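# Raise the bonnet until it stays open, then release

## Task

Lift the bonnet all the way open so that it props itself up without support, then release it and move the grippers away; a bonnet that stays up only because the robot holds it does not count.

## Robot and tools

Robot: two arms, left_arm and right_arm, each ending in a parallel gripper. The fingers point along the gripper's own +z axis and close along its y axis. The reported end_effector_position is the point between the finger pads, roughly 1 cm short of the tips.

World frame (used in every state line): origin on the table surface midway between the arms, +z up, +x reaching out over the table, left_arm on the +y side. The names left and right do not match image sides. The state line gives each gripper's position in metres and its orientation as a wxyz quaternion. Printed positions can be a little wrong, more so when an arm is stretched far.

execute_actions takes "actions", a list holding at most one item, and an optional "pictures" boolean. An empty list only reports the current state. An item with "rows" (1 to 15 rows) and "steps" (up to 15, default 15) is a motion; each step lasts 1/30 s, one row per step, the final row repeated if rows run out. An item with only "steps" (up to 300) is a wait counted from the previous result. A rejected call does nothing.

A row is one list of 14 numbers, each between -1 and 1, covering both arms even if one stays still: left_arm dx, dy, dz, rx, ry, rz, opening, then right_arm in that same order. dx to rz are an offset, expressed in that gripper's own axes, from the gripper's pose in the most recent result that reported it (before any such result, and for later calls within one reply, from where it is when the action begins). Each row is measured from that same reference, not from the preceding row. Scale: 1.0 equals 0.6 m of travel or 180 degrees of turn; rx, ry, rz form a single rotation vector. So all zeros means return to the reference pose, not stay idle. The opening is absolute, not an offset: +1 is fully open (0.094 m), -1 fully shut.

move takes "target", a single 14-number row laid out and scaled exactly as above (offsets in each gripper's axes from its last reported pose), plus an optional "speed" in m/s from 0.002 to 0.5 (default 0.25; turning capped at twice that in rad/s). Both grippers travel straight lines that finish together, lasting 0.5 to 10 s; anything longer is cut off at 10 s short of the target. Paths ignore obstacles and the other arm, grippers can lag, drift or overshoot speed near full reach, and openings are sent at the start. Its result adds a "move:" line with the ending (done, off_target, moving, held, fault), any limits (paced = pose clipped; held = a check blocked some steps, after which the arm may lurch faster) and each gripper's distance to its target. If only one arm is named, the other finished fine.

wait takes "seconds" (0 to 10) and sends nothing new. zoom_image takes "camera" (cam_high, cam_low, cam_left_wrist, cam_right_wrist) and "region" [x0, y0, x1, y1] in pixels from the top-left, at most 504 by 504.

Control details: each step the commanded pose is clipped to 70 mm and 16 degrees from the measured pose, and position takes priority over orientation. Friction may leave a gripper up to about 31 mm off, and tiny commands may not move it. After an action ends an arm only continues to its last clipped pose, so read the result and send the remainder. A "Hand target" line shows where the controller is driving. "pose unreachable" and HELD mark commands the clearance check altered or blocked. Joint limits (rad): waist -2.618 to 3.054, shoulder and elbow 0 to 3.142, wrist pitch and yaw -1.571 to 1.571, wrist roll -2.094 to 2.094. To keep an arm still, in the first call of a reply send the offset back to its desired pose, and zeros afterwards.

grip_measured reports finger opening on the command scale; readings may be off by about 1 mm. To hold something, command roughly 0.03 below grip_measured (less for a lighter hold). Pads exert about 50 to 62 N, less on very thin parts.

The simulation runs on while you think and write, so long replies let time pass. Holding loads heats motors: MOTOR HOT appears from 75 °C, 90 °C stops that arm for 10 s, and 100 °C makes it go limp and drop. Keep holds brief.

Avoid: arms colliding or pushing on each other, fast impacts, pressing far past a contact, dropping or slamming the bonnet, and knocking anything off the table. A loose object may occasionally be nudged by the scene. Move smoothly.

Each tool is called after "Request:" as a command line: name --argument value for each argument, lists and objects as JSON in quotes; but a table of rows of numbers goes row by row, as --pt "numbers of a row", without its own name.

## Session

Request:
show_instructions

Request:
execute_actions --actions '[]'

Reference images for this scene: manual page 1, manual page 2, manual page 3, manual page 4, manual page 5, manual page 6, manual page 7, manual page 8.

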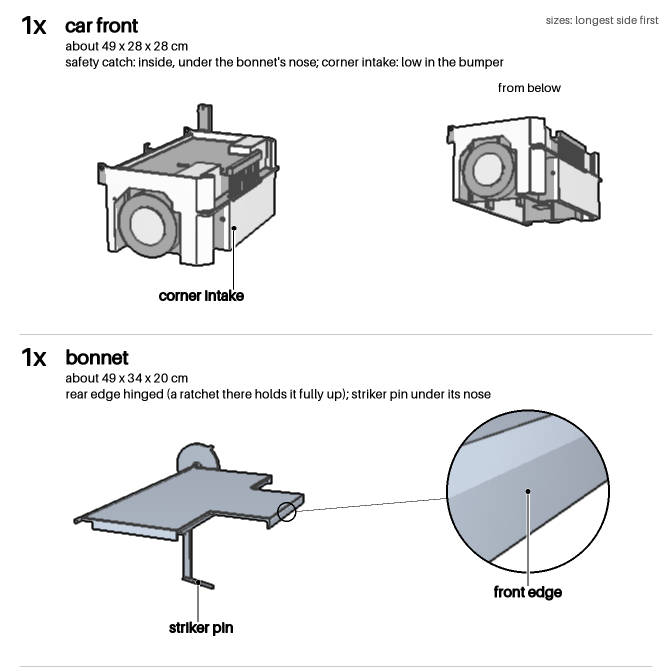

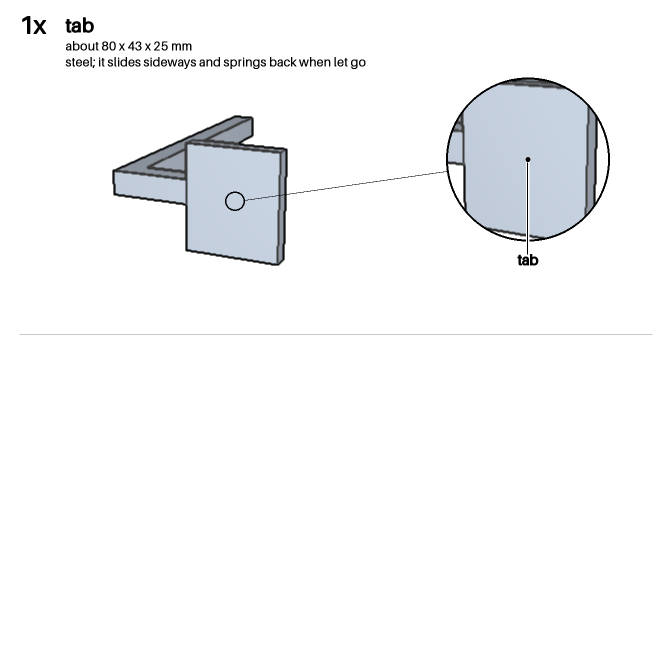

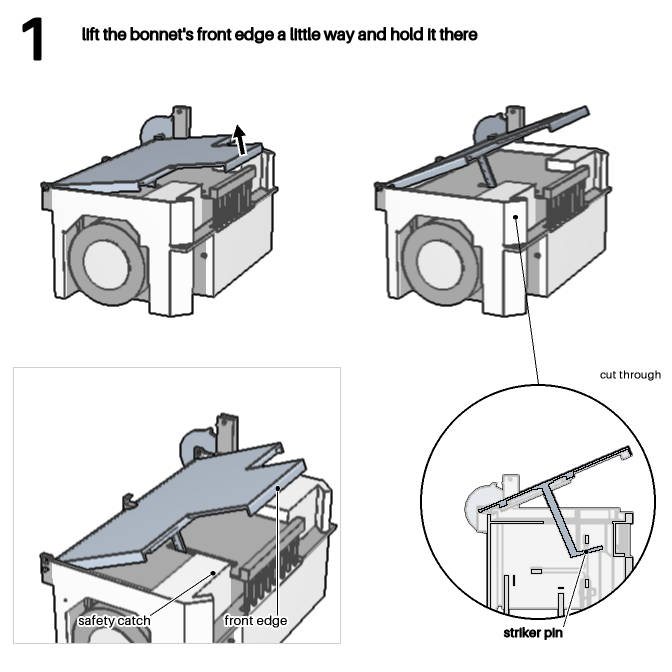

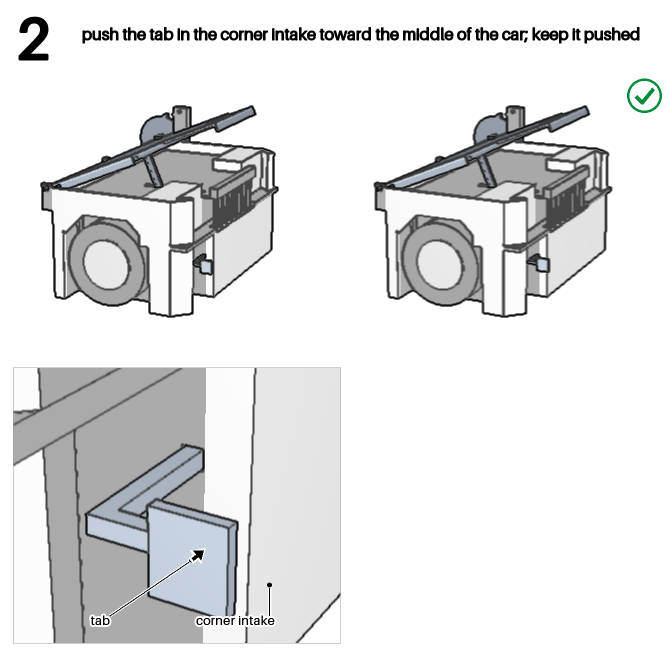

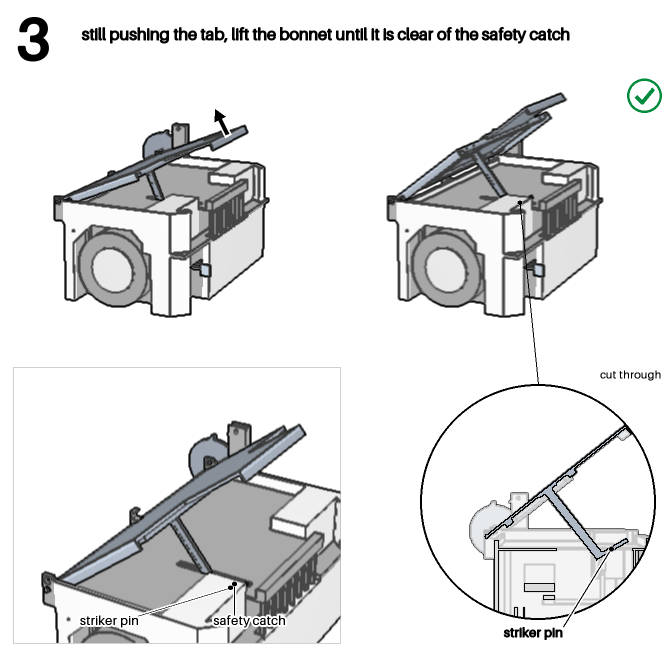

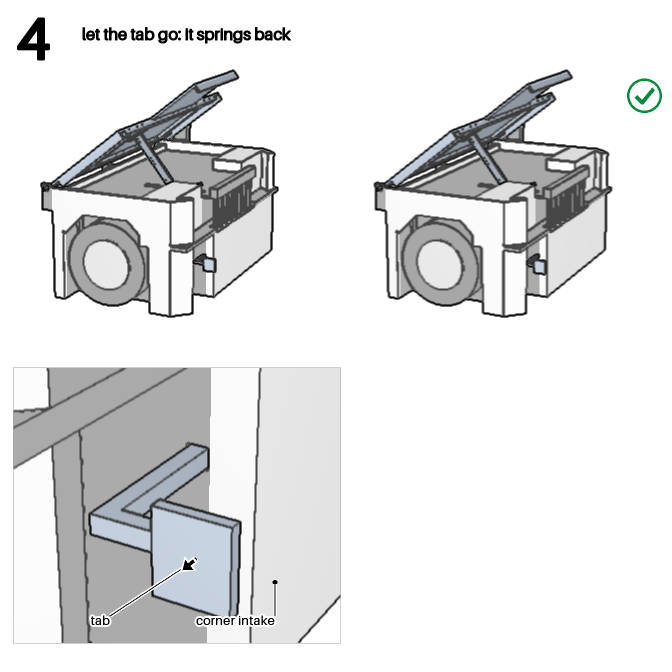

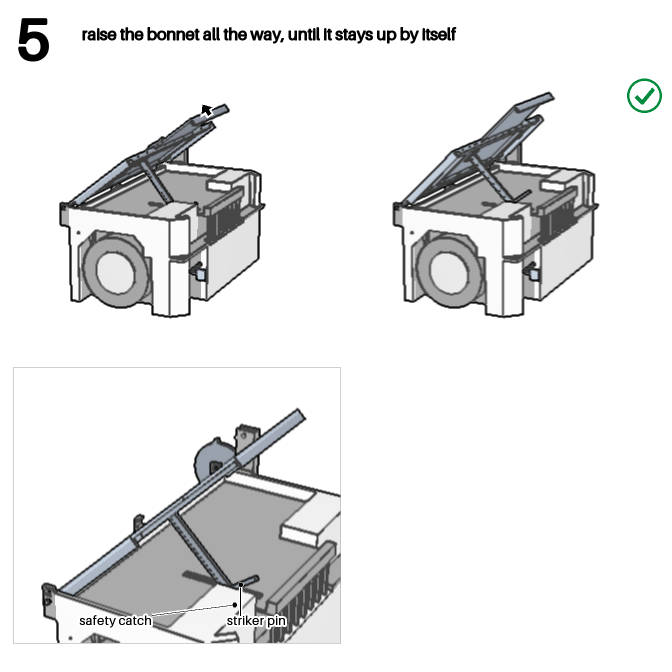

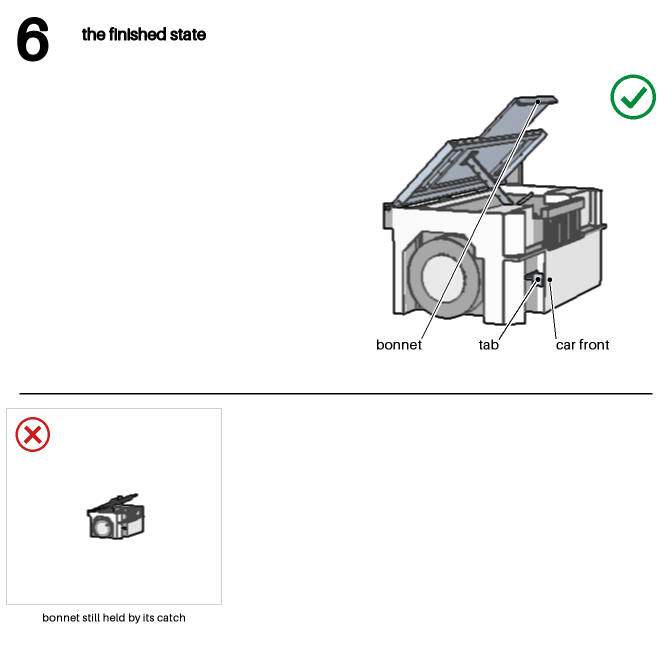

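Scene clock: 0.00 s of 5340.00 s.
left_arm: end_effector_position=(+0.4055, +0.5435, +0.3116) grip_measured=+1.000 end_effector_quat_wxyz=(+0.711, -0.346, +0.564, +0.239) | right_arm: end_effector_position=(+0.0204, -0.7121, +0.3886) grip_measured=+1.000 end_effector_quat_wxyz=(+0.029, -0.291, +0.733, -0.614)
Joint positions: left_arm=[ 0.26   1.4    0.778  0.763 -0.488 -0.16   0.094] | right_arm=[-1.771  1.071  1.269 -0.498 -0.602 -2.075  0.094]
Joint velocities: left_arm=[-0.002  0.002 -0.007 -0.066 -0.007  0.007  0.   ] | right_arm=[-0.007 -0.012  0.002 -0.037 -0.037 -0.022  0.   ]
Hand target (left_arm): +0.406, +0.544, +0.312; +0.711, -0.346, +0.564, +0.239
Hand target (right_arm): +0.020, -0.712, +0.389; +0.029, -0.291, +0.733, -0.614
camera_calibration (this result's frames):
cam_left_wrist: T_world_to_cam=[[0.752741, -0.634464, 0.175604, -0.00797895], [-0.238286, -0.511251, -0.825737, 0.666604], [0.613678, 0.579722, -0.536024, -0.288512], [0, 0, 0, 1]] pos_world=[0.341902, 0.502996, 0.397191]
cam_right_wrist: T_world_to_cam=[[0.156979, -0.237704, 0.958569, -0.546411], [-0.987406, -0.05711, 0.14754, -0.0257754], [0.0196732, -0.969657, -0.243675, -0.499657], [0, 0, 0, 1]] pos_world=[0.0701542, -0.615852, 0.405821]

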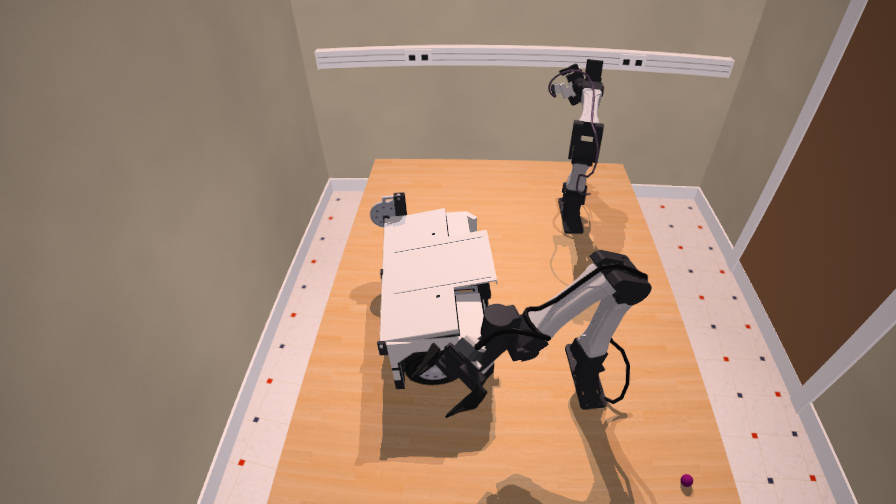

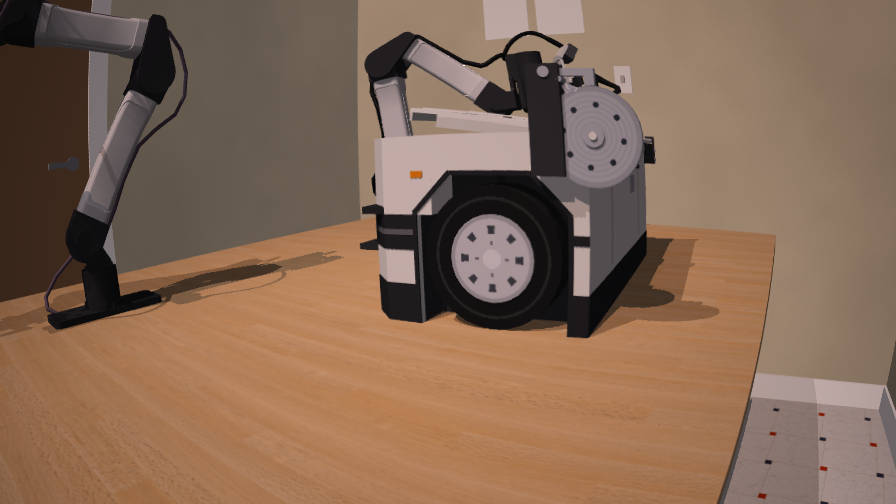

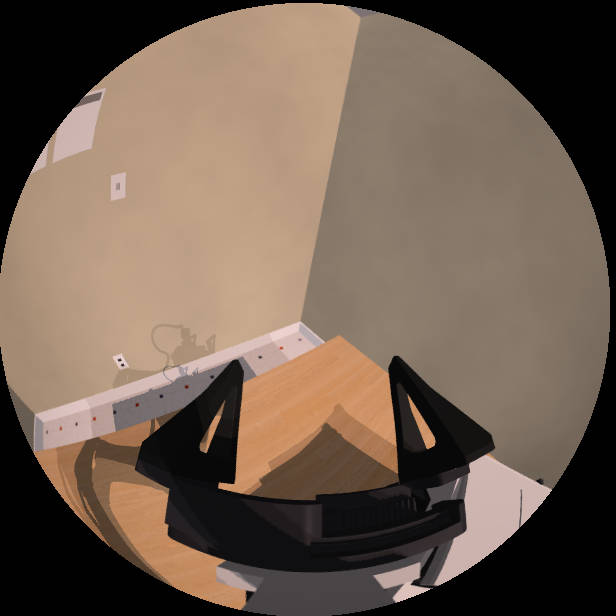

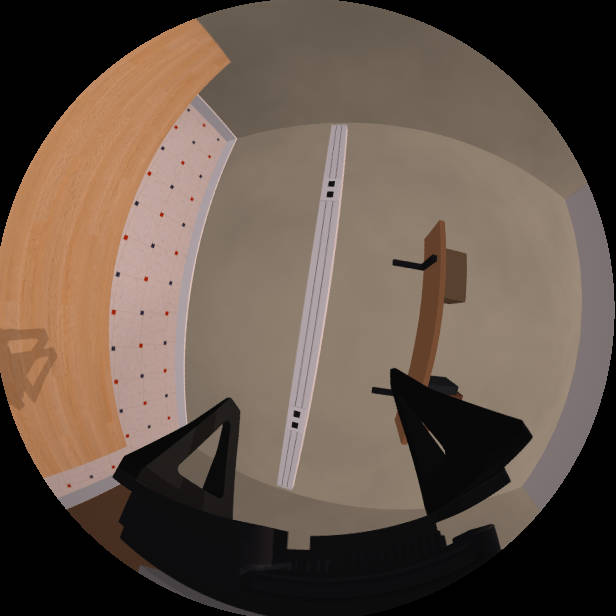

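Request:
move --target '[0.2402, 0.0603, -0.4589, 0.0200, 0.4179, -0.2708, -1.0, -0.6374, -0.0393, -0.0698, -0.1206, -0.2626, 0.5270, -0.3]' --speed 0.35

Request:
move --target '[0, 0, 0, 0, 0, 0, -1.0, 0.1688, 0.7759, -0.4378, -0.1944, -0.0269, -0.0085, -0.3]' --speed 0.3

Scene clock: 112.27 s of 5340.00 s.
left_arm: end_effector_position=(+0.2454, +0.3538, +0.1362) grip_measured=-0.985 end_effector_quat_wxyz=(+0.277, -0.583, +0.694, -0.319) | right_arm: end_effector_position=(+0.3307, -0.5000, +0.3273) grip_measured=-0.297 end_effector_quat_wxyz=(+0.688, +0.126, +0.705, -0.120)
Joint positions: left_arm=[ 0.568  0.647  0.535 -0.791  0.612 -0.925  0.001] | right_arm=[-0.372  0.951  0.731  0.195 -0.021  0.004  0.033]
Joint velocities: left_arm=[ 0.012  0.002  0.002  0.022 -0.081 -0.037  0.001] | right_arm=[-0.012  0.007  0.022 -0.022 -0.037  0.051 -0.001]
Hand target (left_arm): +0.240, +0.350, +0.129; +0.271, -0.585, +0.694, -0.321
Hand target (right_arm): +0.334, -0.499, +0.306; +0.672, +0.131, +0.720, -0.114
Off the commanded pose (left_arm): 0.009 m, 1 deg.
Off the commanded pose (right_arm): 0.027 m, 4 deg.
After step 90, 105.77 s passed at rest.
move: off_target (right_arm)
camera_calibration (this result's frames):
cam_left_wrist: T_world_to_cam=[[0.636154, -0.168085, 0.753031, -0.192044], [-0.631518, -0.674151, 0.383022, 0.376069], [0.443276, -0.719213, -0.535012, 0.326896], [0, 0, 0, 1]] pos_world=[0.214759, 0.456355, 0.175466]
cam_right_wrist: T_world_to_cam=[[-0.297207, -0.910627, -0.2871, -0.264475], [-0.293032, 0.373169, -0.880271, 0.623741], [0.908736, -0.177493, -0.377751, -0.169152], [0, 0, 0, 1]] pos_world=[0.257886, -0.503622, 0.409233]

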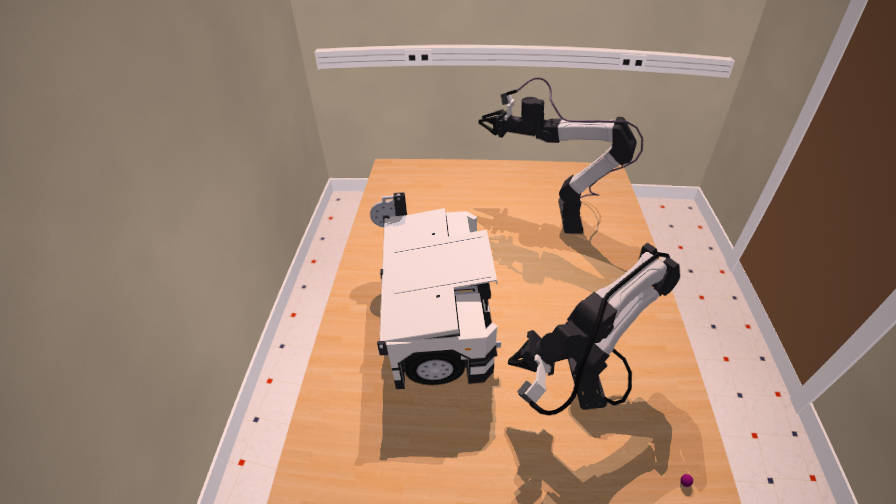

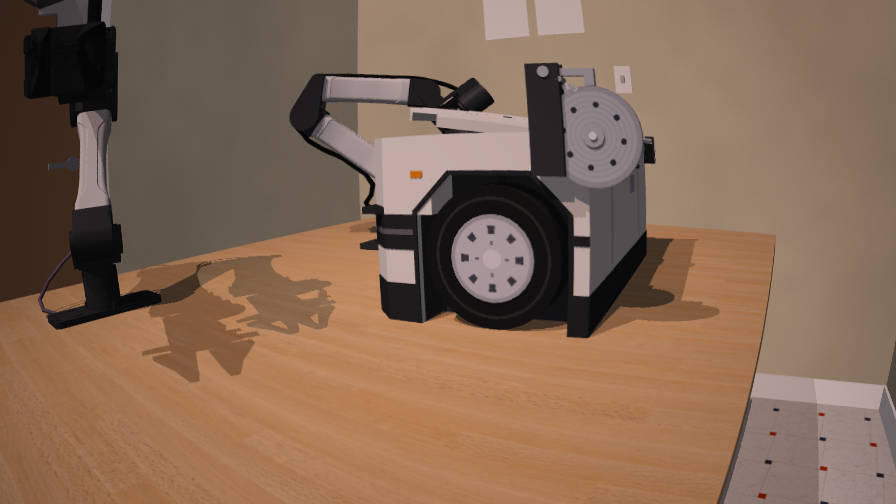

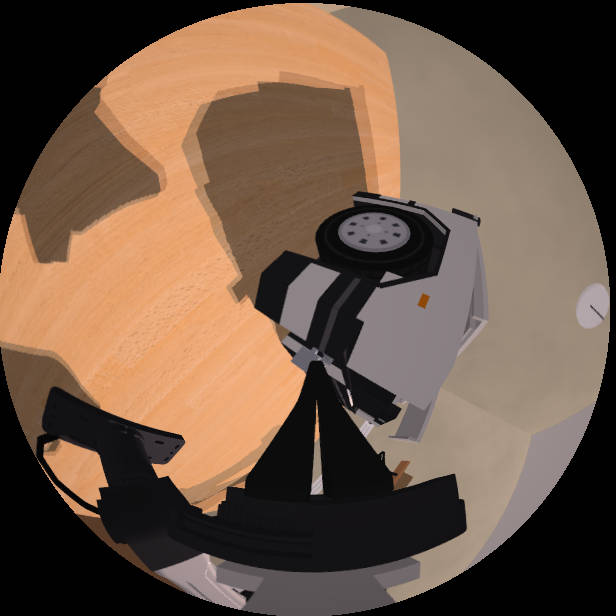

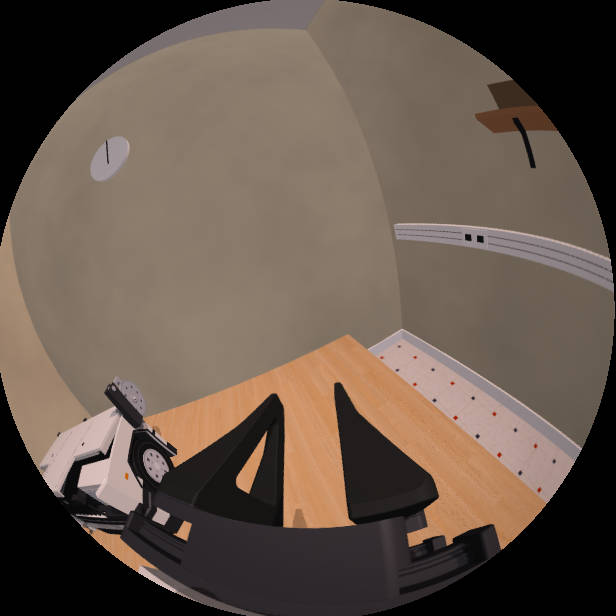

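Scene clock: 114.73 s of 5340.00 s.
left_arm: end_effector_position=(+0.2454, +0.3538, +0.1362) grip_measured=-0.985 end_effector_quat_wxyz=(+0.277, -0.583, +0.694, -0.319) | right_arm: end_effector_position=(+0.2439, +0.0271, +0.2394) grip_measured=-0.297 end_effector_quat_wxyz=(+0.719, -0.091, +0.683, +0.091)
Joint positions: left_arm=[ 0.568  0.647  0.535 -0.791  0.612 -0.925  0.001] | right_arm=[ 1.325  1.824  0.966  0.963  1.065 -0.098  0.033]
Joint velocities: left_arm=[-0.017 -0.002 -0.007 -0.037 -0.007 -0.022  0.001] | right_arm=[-0.002 -0.002 -0.032 -0.022 -0.051 -0.051 -0.001]
Hand target (left_arm): +0.245, +0.354, +0.136; +0.277, -0.583, +0.694, -0.319
Hand target (right_arm): +0.244, +0.032, +0.239; +0.720, -0.093, +0.682, +0.091
Off the commanded pose (left_arm): 0.000 m, 0 deg.
Off the commanded pose (right_arm): 0.006 m, 1 deg.
move: done
camera_calibration (this result's frames):
cam_left_wrist: T_world_to_cam=[[0.636154, -0.168085, 0.753031, -0.192044], [-0.631518, -0.674151, 0.383022, 0.376069], [0.443276, -0.719213, -0.535012, 0.326896], [0, 0, 0, 1]] pos_world=[0.214759, 0.456355, 0.175466]
cam_right_wrist: T_world_to_cam=[[0.297815, -0.914843, -0.272705, 0.0159936], [-0.385438, 0.146113, -0.911092, 0.360264], [0.873352, 0.376448, -0.309101, -0.0526723], [0, 0, 0, 1]] pos_world=[0.180098, -0.0181792, 0.316314]

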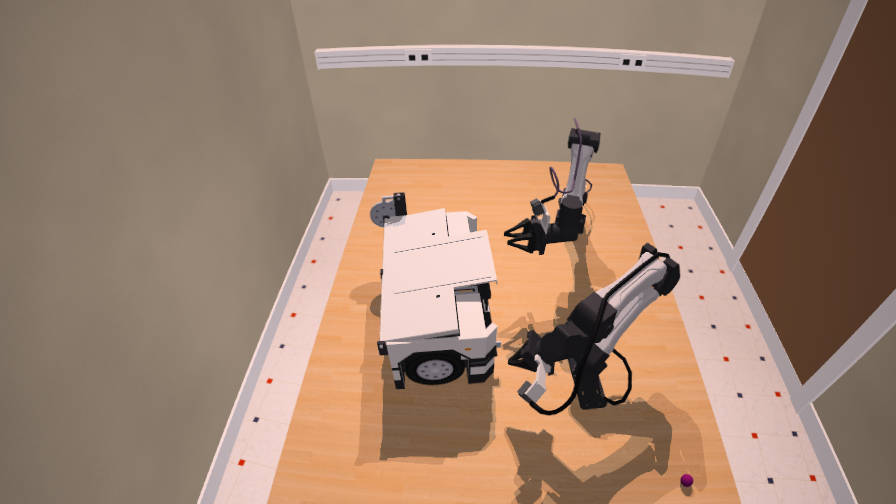

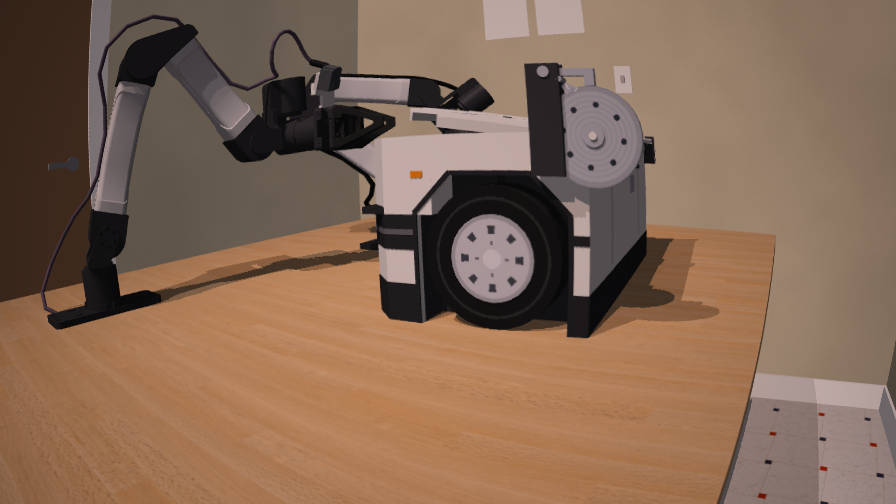

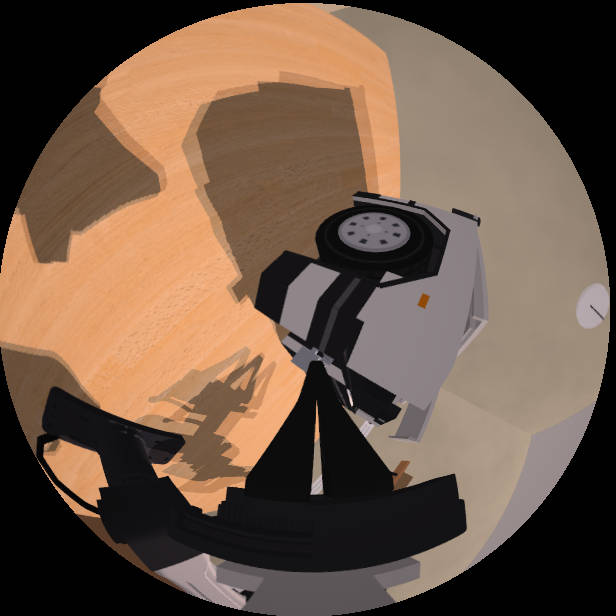

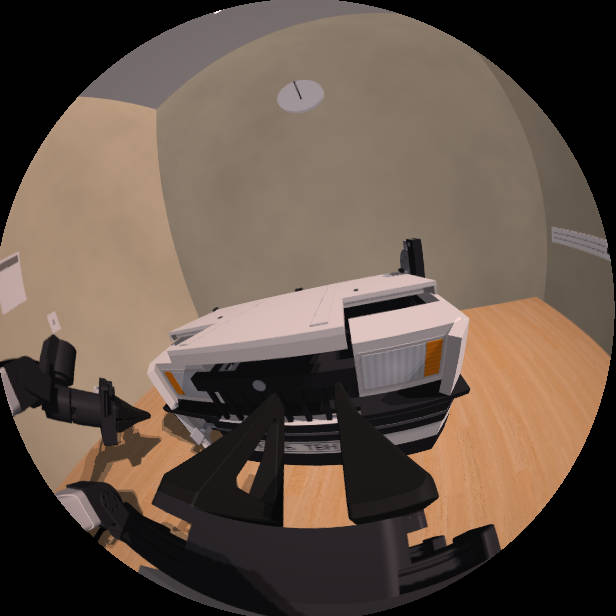

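Request:
execute_actions --actions '[]'

Scene clock: 135.20 s of 5340.00 s.
left_arm: end_effector_position=(+0.2454, +0.3538, +0.1362) grip_measured=-0.985 end_effector_quat_wxyz=(+0.277, -0.583, +0.694, -0.319) | right_arm: end_effector_position=(+0.2438, +0.0270, +0.2397) grip_measured=-0.297 end_effector_quat_wxyz=(+0.719, -0.091, +0.683, +0.091)
Joint positions: left_arm=[ 0.568  0.647  0.535 -0.791  0.612 -0.925  0.001] | right_arm=[ 1.325  1.824  0.966  0.965  1.065 -0.1    0.033]
Joint velocities: left_arm=[ 0.002  0.027  0.002 -0.007 -0.037  0.022 -0.001] | right_arm=[-0.002 -0.007 -0.007 -0.037 -0.007 -0.066 -0.   ]
Hand target (left_arm): +0.245, +0.354, +0.136; +0.277, -0.583, +0.694, -0.319
Hand target (right_arm): +0.244, +0.032, +0.239; +0.720, -0.093, +0.682, +0.090
Off the commanded pose (left_arm): 0.000 m, 0 deg.
Off the commanded pose (right_arm): 0.006 m, 1 deg.
Steps of this call (steps 1 to 90: nothing new was sent; then 17.47 s passed at rest). Readings (end_effector_position):
1: left_arm (+0.2454, +0.3538, +0.1362) | right_arm (+0.2439, +0.0271, +0.2394)
2: left_arm (+0.2454, +0.3538, +0.1362) | right_arm (+0.2439, +0.0271, +0.2395)
4: left_arm (+0.2454, +0.3538, +0.1362) | right_arm (+0.2438, +0.0271, +0.2396)
8: left_arm (+0.2454, +0.3538, +0.1362) | right_arm (+0.2438, +0.0271, +0.2397)
90: the state above
camera_calibration (this result's frames):
cam_left_wrist: T_world_to_cam=[[0.636154, -0.168085, 0.753031, -0.192044], [-0.631518, -0.674151, 0.383022, 0.376069], [0.443276, -0.719213, -0.535012, 0.326896], [0, 0, 0, 1]] pos_world=[0.214759, 0.456355, 0.175466]
cam_right_wrist: T_world_to_cam=[[0.298002, -0.914662, -0.273108, 0.0161064], [-0.384566, 0.146824, -0.911346, 0.360421], [0.873673, 0.376611, -0.307994, -0.0528876], [0, 0, 0, 1]] pos_world=[0.180013, -0.0182686, 0.316578]

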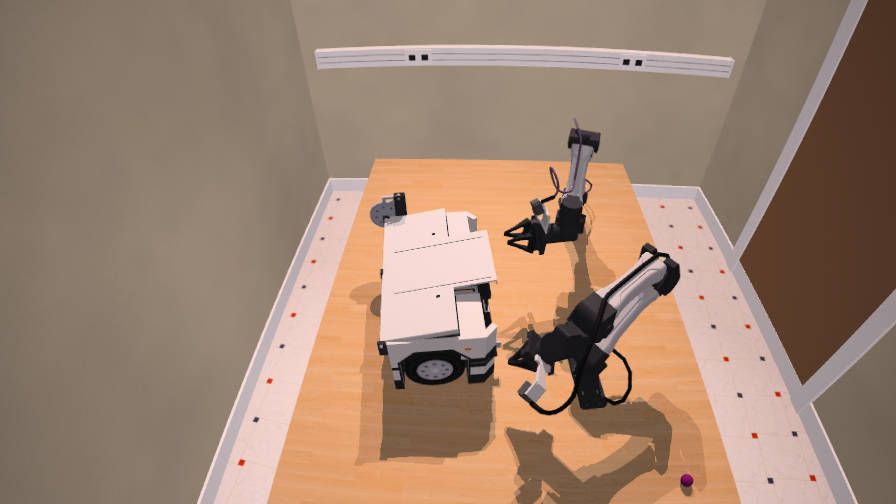

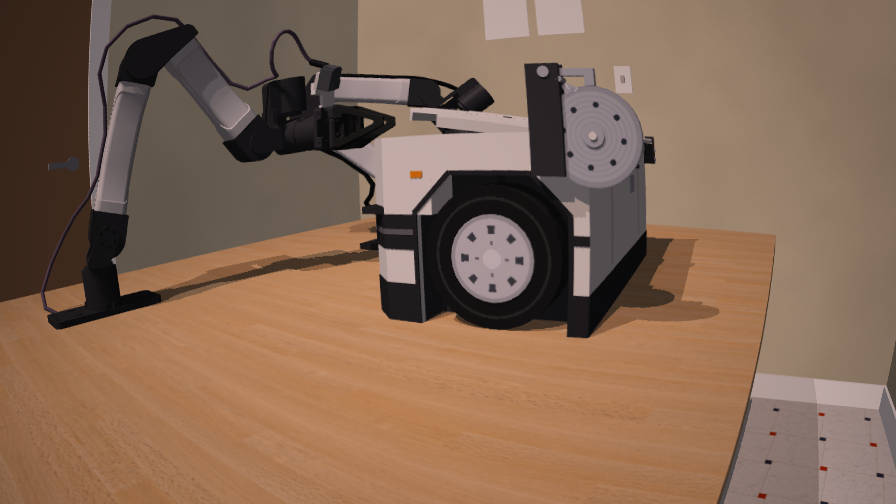

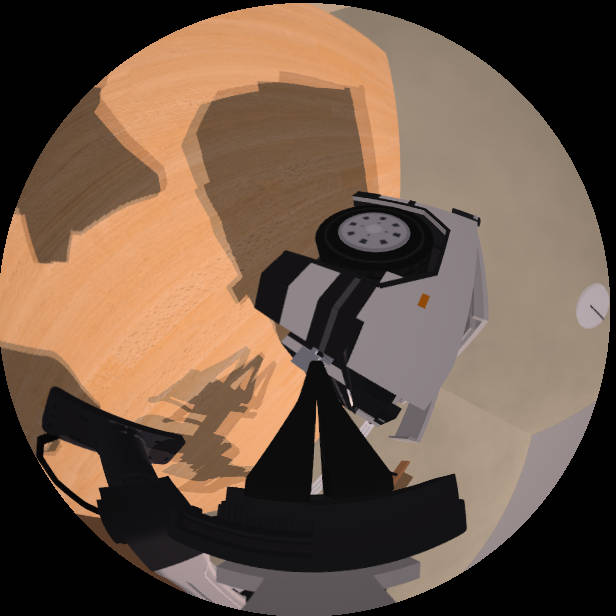

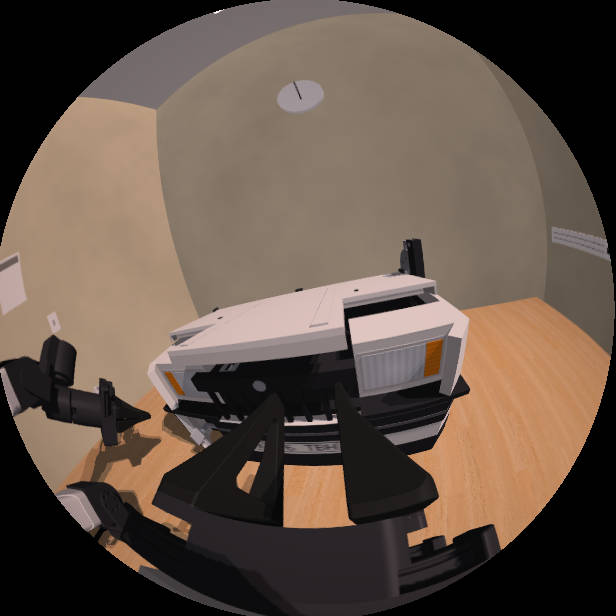

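Request:
show_instructions

Request:
zoom_image --camera "cam_right_wrist" --region '[130, 270, 400, 480]'

Request:
zoom_image --camera "cam_left_wrist" --region '[250, 300, 450, 460]'

Reference images for this scene: manual page 1, manual page 2, manual page 3, manual page 4, manual page 5, manual page 6, manual page 7, manual page 8.

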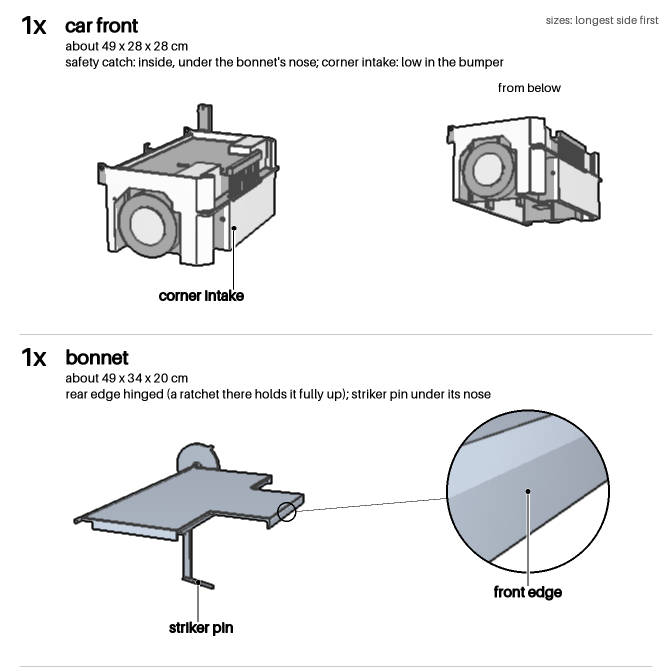

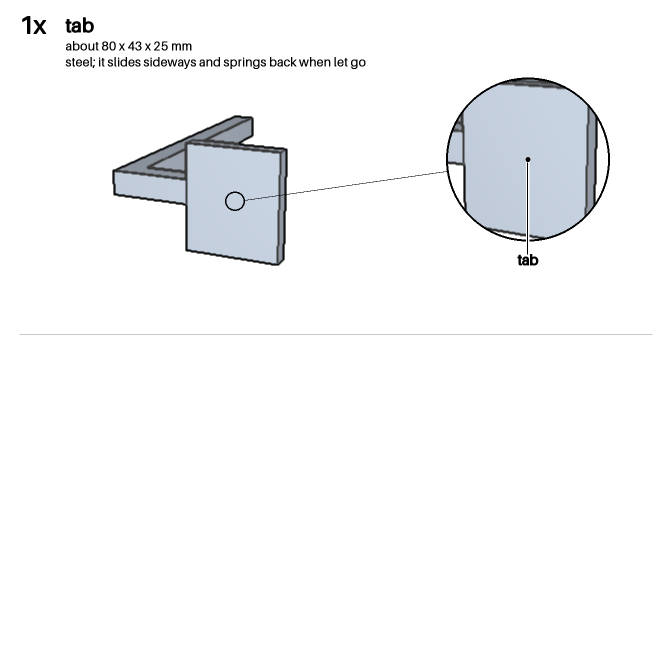

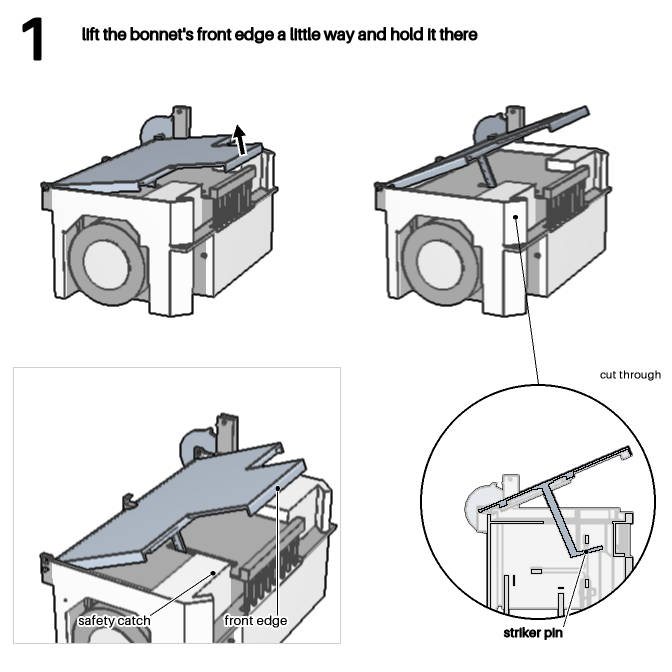

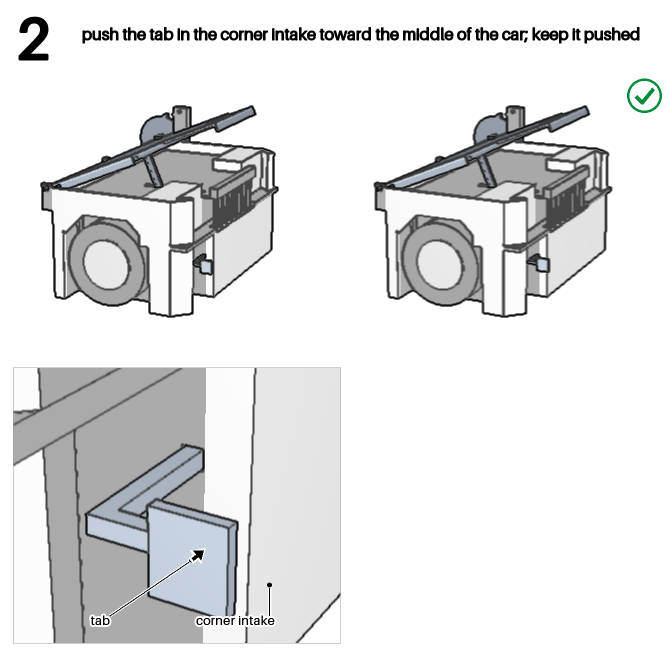

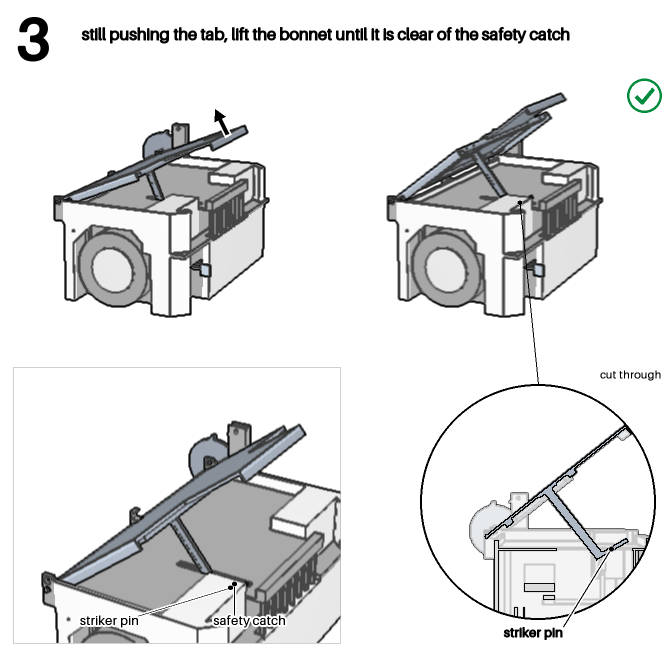

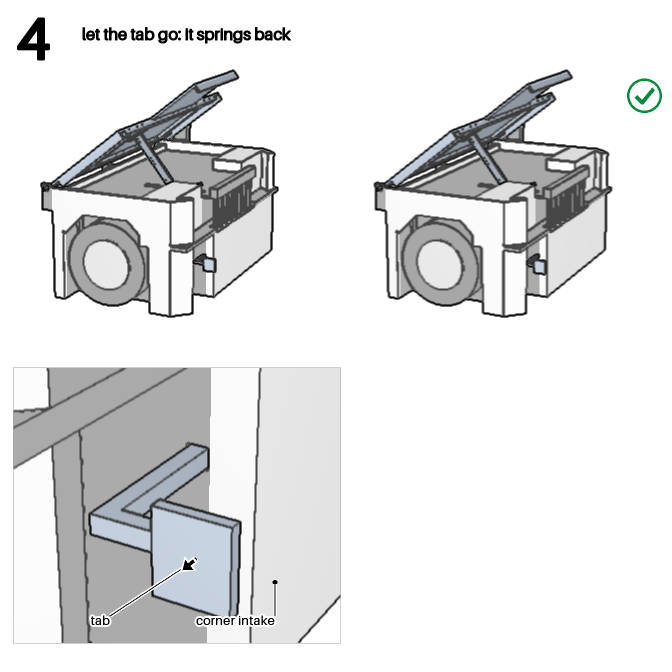

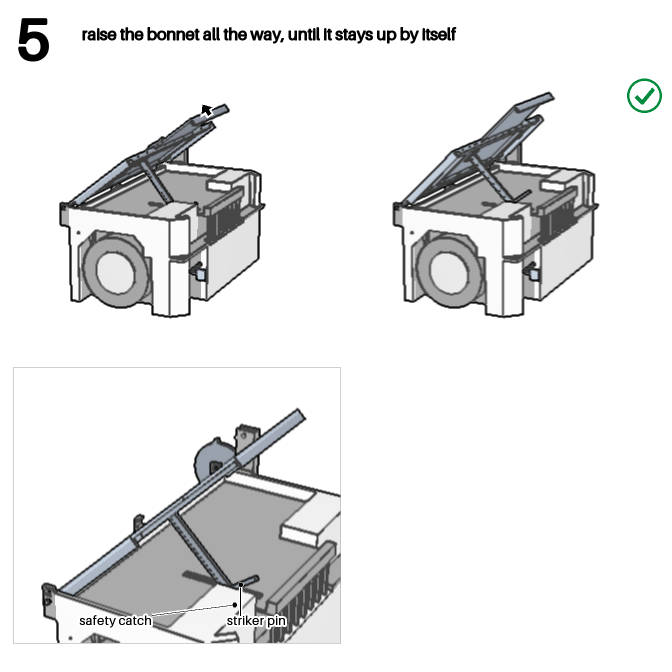

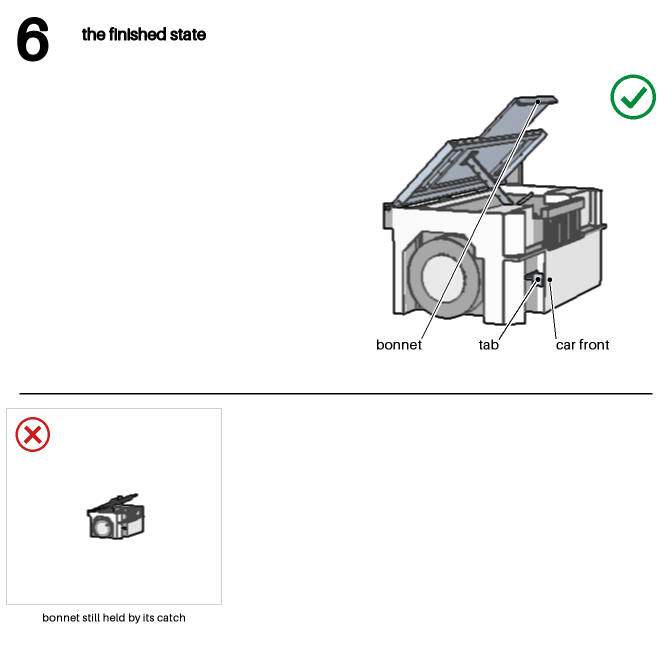

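Region (130, 270, 400, 480) of cam_right_wrist's 616x616 image, scaled by 1.867, with more detail than that image has.

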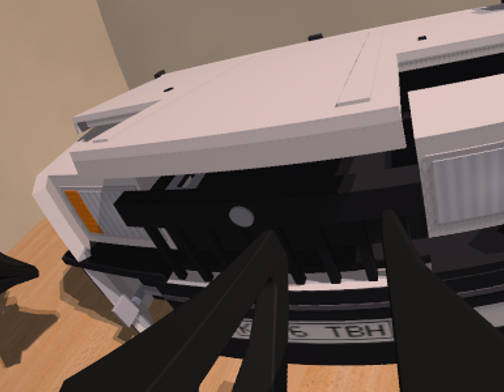

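Region (250, 300, 450, 460) of cam_left_wrist's 616x616 image, scaled by 2.520, with more detail than that image has; it fills the top 403 rows of this view, and the rest is white.

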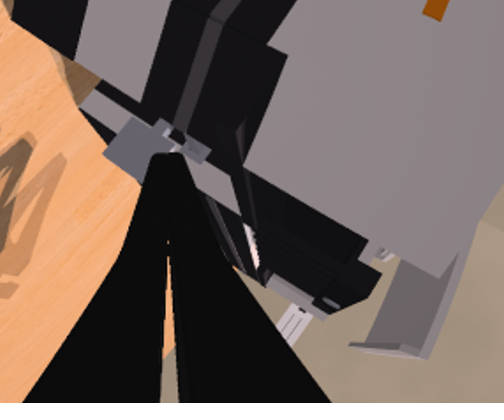

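Request:
zoom_image --camera "cam_low" --region '[300, 60, 540, 195]'

Request:
zoom_image --camera "cam_right_wrist" --region '[130, 390, 250, 480]'

Request:
zoom_image --camera "cam_left_wrist" --region '[270, 320, 370, 400]'

Region (300, 60, 540, 195) of cam_low's 896x504 image, scaled by 2.100, with more detail than that image has; it fills the top 284 rows of this view, and the rest is white.

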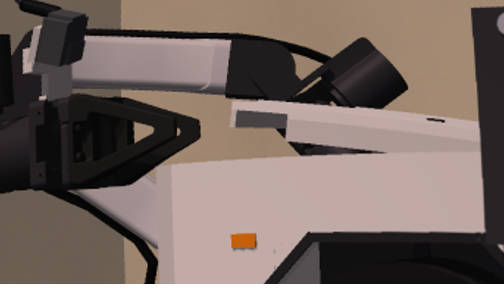

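Region (130, 390, 250, 480) of cam_right_wrist's 616x616 image, scaled by 4.200, with more detail than that image has; it fills the top 378 rows of this view, and the rest is white.

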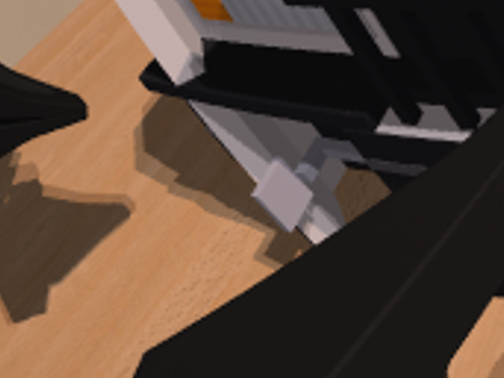

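Region (270, 320, 370, 400) of cam_left_wrist's 616x616 image, scaled by 5.040, with more detail than that image has; it fills the top 403 rows of this view, and the rest is white.

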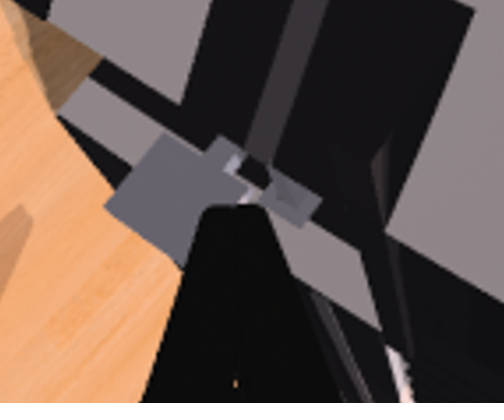

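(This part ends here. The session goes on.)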